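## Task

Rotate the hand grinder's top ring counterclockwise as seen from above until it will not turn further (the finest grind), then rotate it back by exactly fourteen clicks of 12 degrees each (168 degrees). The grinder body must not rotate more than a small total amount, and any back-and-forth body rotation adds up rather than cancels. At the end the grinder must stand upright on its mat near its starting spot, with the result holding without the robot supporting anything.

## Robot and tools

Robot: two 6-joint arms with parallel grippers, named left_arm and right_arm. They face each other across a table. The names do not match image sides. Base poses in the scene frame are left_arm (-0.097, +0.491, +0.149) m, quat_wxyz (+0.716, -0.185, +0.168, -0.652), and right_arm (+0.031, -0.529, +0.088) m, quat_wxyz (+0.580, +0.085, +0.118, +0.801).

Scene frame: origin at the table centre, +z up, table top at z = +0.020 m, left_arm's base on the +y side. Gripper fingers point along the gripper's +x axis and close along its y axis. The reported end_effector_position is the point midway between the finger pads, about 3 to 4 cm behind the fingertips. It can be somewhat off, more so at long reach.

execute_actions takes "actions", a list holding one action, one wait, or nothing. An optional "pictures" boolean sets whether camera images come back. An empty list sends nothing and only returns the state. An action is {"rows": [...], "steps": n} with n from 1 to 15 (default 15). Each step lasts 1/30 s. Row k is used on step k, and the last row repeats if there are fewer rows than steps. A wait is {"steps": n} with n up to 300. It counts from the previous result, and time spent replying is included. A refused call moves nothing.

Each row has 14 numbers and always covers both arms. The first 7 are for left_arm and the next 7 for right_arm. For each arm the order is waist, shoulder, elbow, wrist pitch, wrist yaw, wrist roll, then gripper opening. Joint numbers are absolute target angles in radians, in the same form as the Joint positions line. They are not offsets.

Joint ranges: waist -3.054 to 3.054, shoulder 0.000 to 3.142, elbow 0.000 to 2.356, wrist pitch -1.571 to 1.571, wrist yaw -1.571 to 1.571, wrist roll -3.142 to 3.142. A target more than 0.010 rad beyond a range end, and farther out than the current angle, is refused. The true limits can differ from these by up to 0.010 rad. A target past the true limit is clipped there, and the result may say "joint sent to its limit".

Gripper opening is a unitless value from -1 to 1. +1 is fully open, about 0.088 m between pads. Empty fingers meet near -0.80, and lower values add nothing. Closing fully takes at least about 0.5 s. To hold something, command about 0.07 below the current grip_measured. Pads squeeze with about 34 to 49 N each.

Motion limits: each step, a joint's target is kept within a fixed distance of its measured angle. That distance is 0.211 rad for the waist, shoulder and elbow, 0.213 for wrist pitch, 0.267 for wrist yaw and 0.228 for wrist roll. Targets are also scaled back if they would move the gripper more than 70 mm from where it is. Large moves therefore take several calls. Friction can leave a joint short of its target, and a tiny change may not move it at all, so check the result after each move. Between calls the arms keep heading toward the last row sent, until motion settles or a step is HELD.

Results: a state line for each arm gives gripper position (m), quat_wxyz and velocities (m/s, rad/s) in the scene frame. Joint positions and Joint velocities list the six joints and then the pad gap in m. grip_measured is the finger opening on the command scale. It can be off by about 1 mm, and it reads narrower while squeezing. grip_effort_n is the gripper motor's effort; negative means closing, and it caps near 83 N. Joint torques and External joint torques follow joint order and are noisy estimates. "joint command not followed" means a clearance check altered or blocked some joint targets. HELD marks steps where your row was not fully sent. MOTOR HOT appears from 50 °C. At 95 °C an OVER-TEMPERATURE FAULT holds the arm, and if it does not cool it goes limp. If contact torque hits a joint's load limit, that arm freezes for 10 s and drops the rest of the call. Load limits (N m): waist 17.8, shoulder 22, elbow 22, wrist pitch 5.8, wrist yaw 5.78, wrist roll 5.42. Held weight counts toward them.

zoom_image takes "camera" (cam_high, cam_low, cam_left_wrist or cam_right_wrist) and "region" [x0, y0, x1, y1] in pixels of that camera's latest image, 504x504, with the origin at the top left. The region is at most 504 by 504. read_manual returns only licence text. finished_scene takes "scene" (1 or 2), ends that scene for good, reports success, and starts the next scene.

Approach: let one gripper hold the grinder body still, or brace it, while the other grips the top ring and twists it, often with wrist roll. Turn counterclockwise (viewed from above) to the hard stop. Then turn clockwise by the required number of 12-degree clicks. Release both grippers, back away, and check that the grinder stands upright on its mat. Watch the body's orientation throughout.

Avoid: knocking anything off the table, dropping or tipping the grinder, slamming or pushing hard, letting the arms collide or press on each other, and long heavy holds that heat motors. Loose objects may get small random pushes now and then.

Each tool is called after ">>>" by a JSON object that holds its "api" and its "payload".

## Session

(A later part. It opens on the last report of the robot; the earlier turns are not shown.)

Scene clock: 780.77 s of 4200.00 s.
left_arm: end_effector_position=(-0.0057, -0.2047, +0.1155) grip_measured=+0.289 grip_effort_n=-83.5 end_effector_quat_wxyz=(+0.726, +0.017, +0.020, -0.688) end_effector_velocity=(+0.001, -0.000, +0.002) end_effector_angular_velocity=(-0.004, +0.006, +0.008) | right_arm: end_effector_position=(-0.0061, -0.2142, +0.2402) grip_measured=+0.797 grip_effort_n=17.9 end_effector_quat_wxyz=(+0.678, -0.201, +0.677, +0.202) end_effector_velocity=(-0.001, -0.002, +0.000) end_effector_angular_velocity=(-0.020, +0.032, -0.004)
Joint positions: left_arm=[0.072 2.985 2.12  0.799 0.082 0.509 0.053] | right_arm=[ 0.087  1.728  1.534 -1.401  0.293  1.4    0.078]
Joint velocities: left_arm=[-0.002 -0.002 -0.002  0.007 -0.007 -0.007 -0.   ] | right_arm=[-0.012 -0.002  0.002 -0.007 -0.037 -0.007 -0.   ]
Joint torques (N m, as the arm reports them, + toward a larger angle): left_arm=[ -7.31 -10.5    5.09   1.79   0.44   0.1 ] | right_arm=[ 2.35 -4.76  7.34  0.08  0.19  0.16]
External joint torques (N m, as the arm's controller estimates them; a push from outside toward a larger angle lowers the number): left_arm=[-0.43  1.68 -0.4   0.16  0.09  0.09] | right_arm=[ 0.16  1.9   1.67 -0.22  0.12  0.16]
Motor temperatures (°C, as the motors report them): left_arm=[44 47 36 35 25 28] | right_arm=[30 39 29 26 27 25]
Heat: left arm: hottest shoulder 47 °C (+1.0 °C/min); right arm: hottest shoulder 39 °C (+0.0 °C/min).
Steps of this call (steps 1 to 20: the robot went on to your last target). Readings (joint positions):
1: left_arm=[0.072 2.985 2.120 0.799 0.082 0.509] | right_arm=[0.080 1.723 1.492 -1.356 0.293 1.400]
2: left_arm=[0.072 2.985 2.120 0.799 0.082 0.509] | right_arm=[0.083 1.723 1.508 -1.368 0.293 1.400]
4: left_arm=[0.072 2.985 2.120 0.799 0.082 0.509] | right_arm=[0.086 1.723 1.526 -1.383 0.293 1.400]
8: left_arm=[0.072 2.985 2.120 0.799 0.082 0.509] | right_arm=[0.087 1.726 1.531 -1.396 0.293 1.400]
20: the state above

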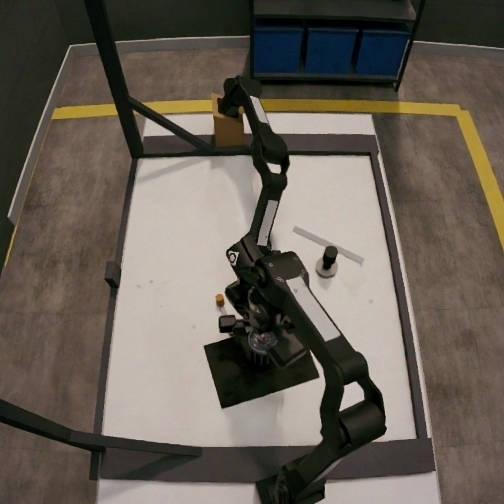

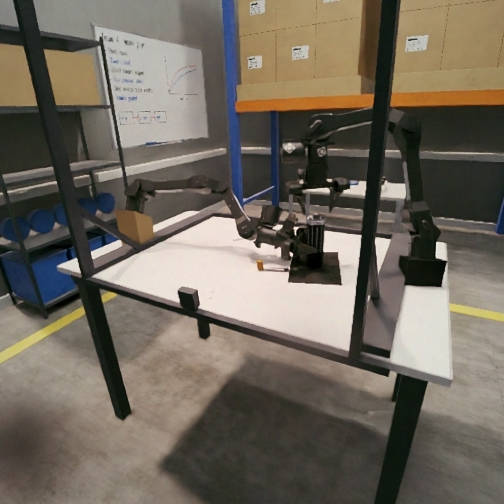

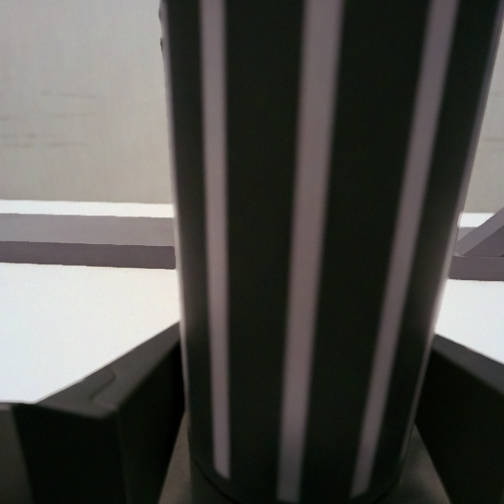

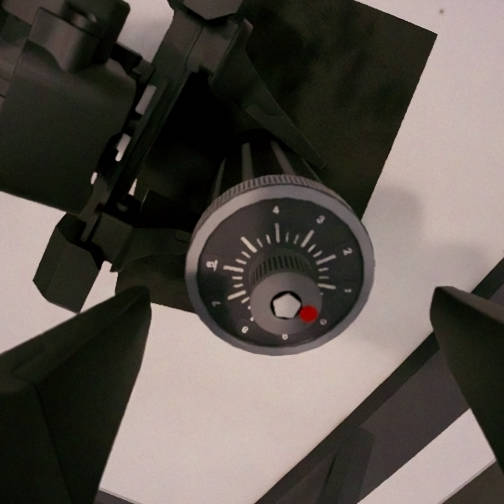

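>>> {"api": "execute_actions", "payload": {"actions": [{"rows": [[0.071,3.008,2.126,0.797,0.084,0.512,0.2,0.087,1.735,1.57,-1.42,0.296,1.404,0.8],[0.071,3.008,2.126,0.797,0.084,0.512,0.25,0.083,1.73,1.595,-1.435,0.296,1.404,0.8],[0.071,3.008,2.126,0.797,0.084,0.512,0.28,0.08,1.72,1.62,-1.45,0.296,1.404,0.8],[0.071,3.008,2.126,0.797,0.084,0.512,0.31,0.077,1.715,1.645,-1.465,0.296,1.404,0.8],[0.071,3.008,2.126,0.797,0.084,0.512,0.35,0.074,1.71,1.67,-1.48,0.296,1.404,0.8],[0.071,3.008,2.126,0.797,0.084,0.512,0.42,0.07,1.70,1.70,-1.5,0.296,1.404,0.8],[0.071,3.008,2.126,0.797,0.084,0.512,0.5,0.07,1.70,1.70,-1.5,0.296,1.404,0.8],[0.071,3.008,2.126,0.797,0.084,0.512,0.6,0.07,1.70,1.70,-1.5,0.296,1.404,0.8],[0.071,3.008,2.126,0.797,0.084,0.512,0.7,0.07,1.70,1.70,-1.5,0.296,1.404,0.8],[0.071,3.008,2.126,0.797,0.084,0.512,0.8,0.07,1.70,1.70,-1.5,0.296,1.404,0.8],[0.071,3.008,2.126,0.797,0.084,0.512,0.9,0.07,1.70,1.70,-1.5,0.296,1.404,0.8],[0.071,3.008,2.126,0.797,0.084,0.512,1.0,0.07,1.70,1.70,-1.5,0.296,1.404,0.8]], "steps": 15}]}}

Scene clock: 791.20 s of 4200.00 s.
left_arm: end_effector_position=(-0.0057, -0.2047, +0.1155) grip_measured=+0.891 grip_effort_n=17.4 end_effector_quat_wxyz=(+0.726, +0.017, +0.020, -0.688) end_effector_velocity=(-0.000, +0.001, -0.003) end_effector_angular_velocity=(+0.019, +0.023, +0.012) | right_arm: end_effector_position=(+0.0090, -0.2041, +0.2844) grip_measured=+0.797 grip_effort_n=17.9 end_effector_quat_wxyz=(+0.678, -0.158, +0.684, +0.218) end_effector_velocity=(+0.001, -0.009, -0.001) end_effector_angular_velocity=(-0.041, +0.006, +0.017)
Joint positions: left_arm=[0.072 2.985 2.12  0.799 0.082 0.509 0.083] | right_arm=[ 0.074  1.7    1.69  -1.496  0.293  1.401  0.078]
Joint velocities: left_arm=[-0.002 -0.002 -0.007 -0.007 -0.022 -0.022  0.048] | right_arm=[-0.002 -0.002 -0.002 -0.037 -0.022 -0.007 -0.   ]
Joint torques (N m, as the arm reports them, + toward a larger angle): left_arm=[ -7.34 -10.59   5.1    1.79   0.46   0.1 ] | right_arm=[ 1.59 -5.7   6.85  0.16  0.15  0.11]
External joint torques (N m, as the arm's controller estimates them; a push from outside toward a larger angle lowers the number): left_arm=[-0.36  1.64 -0.41  0.15  0.11  0.08] | right_arm=[-0.61  0.74  1.18 -0.3   0.1   0.12]
Motor temperatures (°C, as the motors report them): left_arm=[44 47 36 35 25 28] | right_arm=[30 39 29 26 27 25]
Heat: left arm: hottest shoulder 47 °C (+1.0 °C/min); right arm: hottest shoulder 39 °C (+0.0 °C/min).
Steps of this call (steps 1 to 15: the robot went on to your last target; steps 16 to 90: nothing new was sent; then 6.93 s passed at rest; steps 91 to 105: all 15 steps of this action). Readings (joint positions):
91: left_arm=[0.072 2.985 2.120 0.799 0.082 0.509] | right_arm=[0.087 1.728 1.538 -1.405 0.293 1.400]
92: left_arm=[0.072 2.985 2.120 0.799 0.082 0.509] | right_arm=[0.087 1.728 1.546 -1.413 0.293 1.400]
94: left_arm=[0.072 2.985 2.120 0.799 0.082 0.509] | right_arm=[0.087 1.728 1.575 -1.433 0.293 1.400]
98: left_arm=[0.072 2.985 2.120 0.799 0.082 0.509] | right_arm=[0.078 1.718 1.657 -1.475 0.293 1.400]
105: the state above

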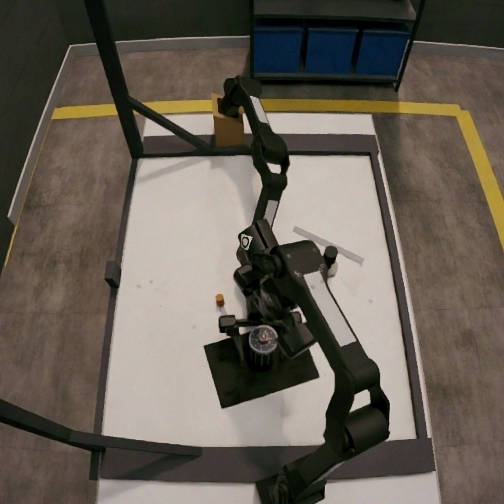

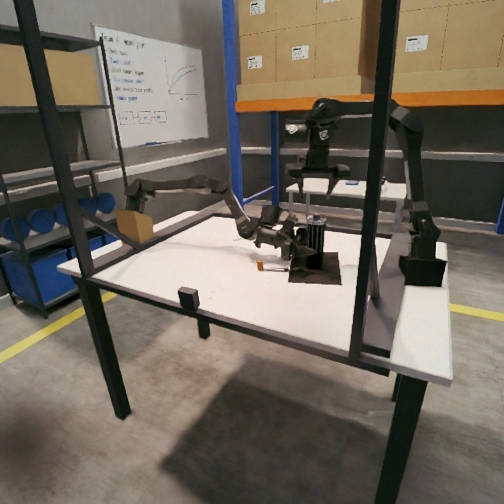

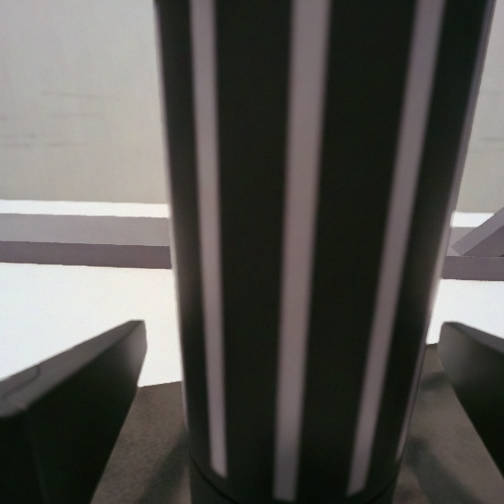

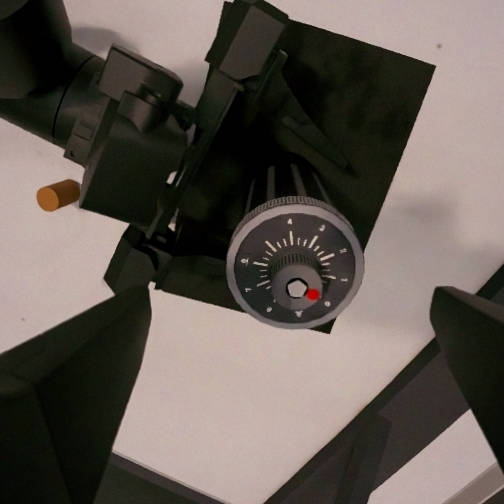

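>>> {"api": "execute_actions", "payload": {"actions": [{"rows": [[0.071,2.995,2.096,0.814,0.084,0.512,1,0.07,1.70,1.70,-1.5,0.296,1.404,0.8],[0.071,2.982,2.066,0.83,0.084,0.512,1,0.07,1.70,1.70,-1.5,0.296,1.404,0.8],[0.071,2.968,2.035,0.847,0.084,0.512,1,0.07,1.70,1.70,-1.5,0.296,1.404,0.8],[0.071,2.955,2.005,0.864,0.084,0.512,1,0.07,1.70,1.70,-1.5,0.296,1.404,0.8],[0.073,2.933,1.953,0.893,0.085,0.512,1,0.07,1.70,1.70,-1.5,0.296,1.404,0.8],[0.074,2.91,1.902,0.923,0.087,0.512,1,0.07,1.70,1.70,-1.5,0.296,1.404,0.8],[0.075,2.888,1.85,0.952,0.088,0.512,1,0.07,1.70,1.70,-1.5,0.296,1.404,0.8],[0.076,2.865,1.798,0.981,0.089,0.512,1,0.07,1.70,1.70,-1.5,0.296,1.404,0.8],[0.078,2.843,1.747,1.01,0.091,0.512,1,0.07,1.70,1.70,-1.5,0.296,1.404,0.8],[0.079,2.82,1.695,1.04,0.092,0.512,1,0.07,1.70,1.70,-1.5,0.296,1.404,0.8]], "steps": 15}], "pictures": false}}

>>> {"api": "execute_actions", "payload": {"actions": [{"steps": 30}]}}

Scene clock: 800.33 s of 4200.00 s.
left_arm: end_effector_position=(-0.0263, -0.1519, +0.0946) grip_measured=+0.986 grip_effort_n=17.0 end_effector_quat_wxyz=(+0.716, +0.028, +0.035, -0.696) end_effector_velocity=(+0.039, +0.024, +0.053) end_effector_angular_velocity=(-0.096, -0.012, +0.082) | right_arm: end_effector_position=(+0.0092, -0.2044, +0.2845) grip_measured=+0.797 grip_effort_n=17.9 end_effector_quat_wxyz=(+0.678, -0.159, +0.684, +0.217) end_effector_velocity=(+0.003, -0.002, +0.001) end_effector_angular_velocity=(+0.000, -0.008, +0.005)
Joint positions: left_arm=[0.075 2.857 1.724 1.023 0.089 0.509 0.087] | right_arm=[ 0.073  1.7    1.691 -1.498  0.293  1.401  0.078]
Joint velocities: left_arm=[ 0.017 -0.183 -0.227  0.168 -0.007 -0.007 -0.   ] | right_arm=[-0.002 -0.007 -0.002 -0.007  0.007 -0.007 -0.   ]
Joint torques (N m, as the arm reports them, + toward a larger angle): left_arm=[ -6.26 -15.33   3.08   2.13   0.46   0.1 ] | right_arm=[ 1.65 -5.61  7.25  0.21  0.16  0.13]
External joint torques (N m, as the arm's controller estimates them; a push from outside toward a larger angle lowers the number): left_arm=[ 0.17 -3.96 -1.72  0.45  0.11  0.09] | right_arm=[-0.54  0.89  1.58 -0.23  0.1   0.13]
Motor temperatures (°C, as the motors report them): left_arm=[44 47 36 35 25 28] | right_arm=[30 38 30 26 27 25]
Heat: left arm: hottest shoulder 47 °C (+0.0 °C/min); right arm: hottest shoulder 38 °C (-1.0 °C/min).
Steps of this call (steps 1 to 15: the robot went on to your last target; steps 16 to 120: nothing new was sent; then 4.63 s passed at rest; steps 121 to 135: all 15 steps of this action). Readings (joint positions):
121: left_arm=[0.072 2.985 2.120 0.800 0.082 0.509] | right_arm=[0.073 1.700 1.691 -1.498 0.293 1.401]
122: left_arm=[0.072 2.985 2.113 0.807 0.082 0.509] | right_arm=[0.073 1.700 1.691 -1.498 0.293 1.401]
124: left_arm=[0.072 2.980 2.081 0.832 0.082 0.509] | right_arm=[0.073 1.700 1.691 -1.498 0.293 1.401]
128: left_arm=[0.072 2.938 1.933 0.909 0.083 0.509] | right_arm=[0.073 1.700 1.691 -1.498 0.293 1.401]
135: the state above

Scene clock: 801.33 s of 4200.00 s.
left_arm: end_effector_position=(-0.0212, -0.1501, +0.1023) grip_measured=+0.986 grip_effort_n=17.4 end_effector_quat_wxyz=(+0.720, +0.024, +0.029, -0.693) end_effector_velocity=(-0.002, +0.001, -0.002) end_effector_angular_velocity=(+0.013, +0.009, -0.001) | right_arm: end_effector_position=(+0.0092, -0.2044, +0.2845) grip_measured=+0.797 grip_effort_n=17.9 end_effector_quat_wxyz=(+0.678, -0.159, +0.684, +0.217) end_effector_velocity=(+0.002, -0.006, -0.000) end_effector_angular_velocity=(-0.023, -0.002, +0.012)
Joint positions: left_arm=[0.076 2.835 1.703 1.039 0.089 0.509 0.087] | right_arm=[ 0.073  1.7    1.691 -1.498  0.293  1.401  0.078]
Joint velocities: left_arm=[-0.002 -0.002 -0.007 -0.007 -0.007 -0.007  0.   ] | right_arm=[-0.002 -0.007 -0.007 -0.022 -0.007 -0.007 -0.   ]
Joint torques (N m, as the arm reports them, + toward a larger angle): left_arm=[ -6.27 -14.41   3.04   2.04   0.47   0.11] | right_arm=[ 1.63 -5.61  6.98  0.18  0.19  0.15]
External joint torques (N m, as the arm's controller estimates them; a push from outside toward a larger angle lowers the number): left_arm=[ 0.13 -3.65 -1.35  0.47  0.11  0.1 ] | right_arm=[-0.56  0.93  1.31 -0.25  0.13  0.15]
Motor temperatures (°C, as the motors report them): left_arm=[44 48 36 36 25 28] | right_arm=[30 38 30 26 27 25]
Heat: left arm: hottest shoulder 48 °C (+1.0 °C/min); right arm: hottest shoulder 38 °C (-1.0 °C/min).
Steps of this call (steps 1 to 30: the robot went on to your last target). Readings (joint positions):
1: left_arm=[0.075 2.852 1.719 1.028 0.089 0.509] | right_arm=[0.073 1.700 1.691 -1.498 0.293 1.401]
2: left_arm=[0.075 2.847 1.715 1.031 0.089 0.509] | right_arm=[0.073 1.700 1.691 -1.498 0.293 1.401]
4: left_arm=[0.076 2.840 1.711 1.036 0.089 0.509] | right_arm=[0.073 1.700 1.691 -1.498 0.293 1.401]
8: left_arm=[0.076 2.835 1.707 1.038 0.089 0.509] | right_arm=[0.073 1.700 1.691 -1.498 0.293 1.401]
30: the state above
All arms were judged still, so your last target was given up. Only a new action makes them travel on or press farther. Fingers that are still opening or closing keep moving.

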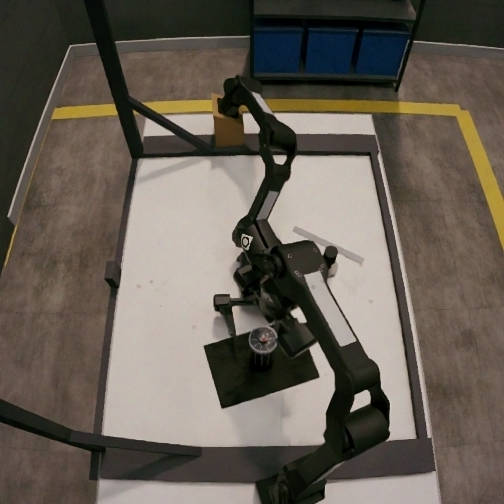

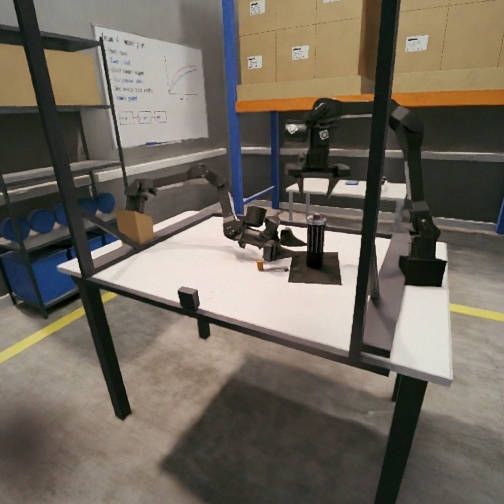

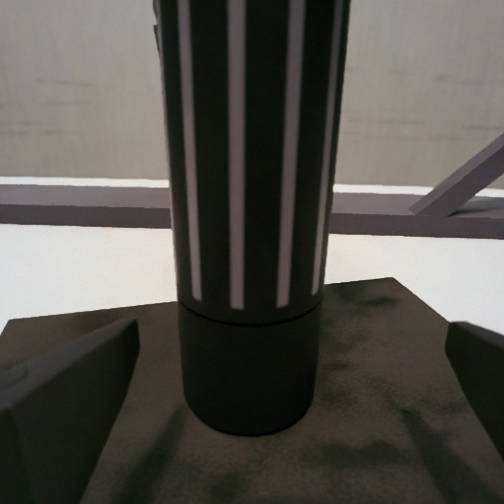

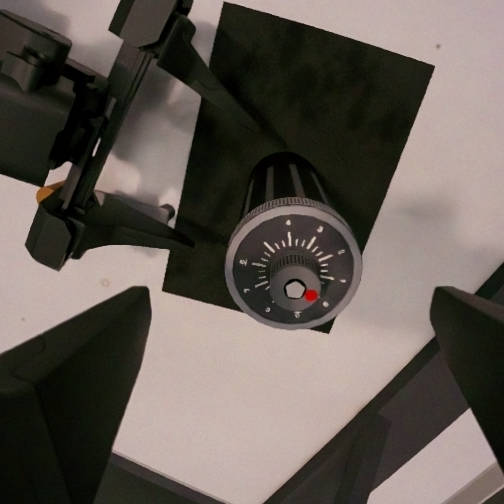

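>>> {"api": "finished_scene", "payload": {"scene": 2}}

The scene is finished: the task was done.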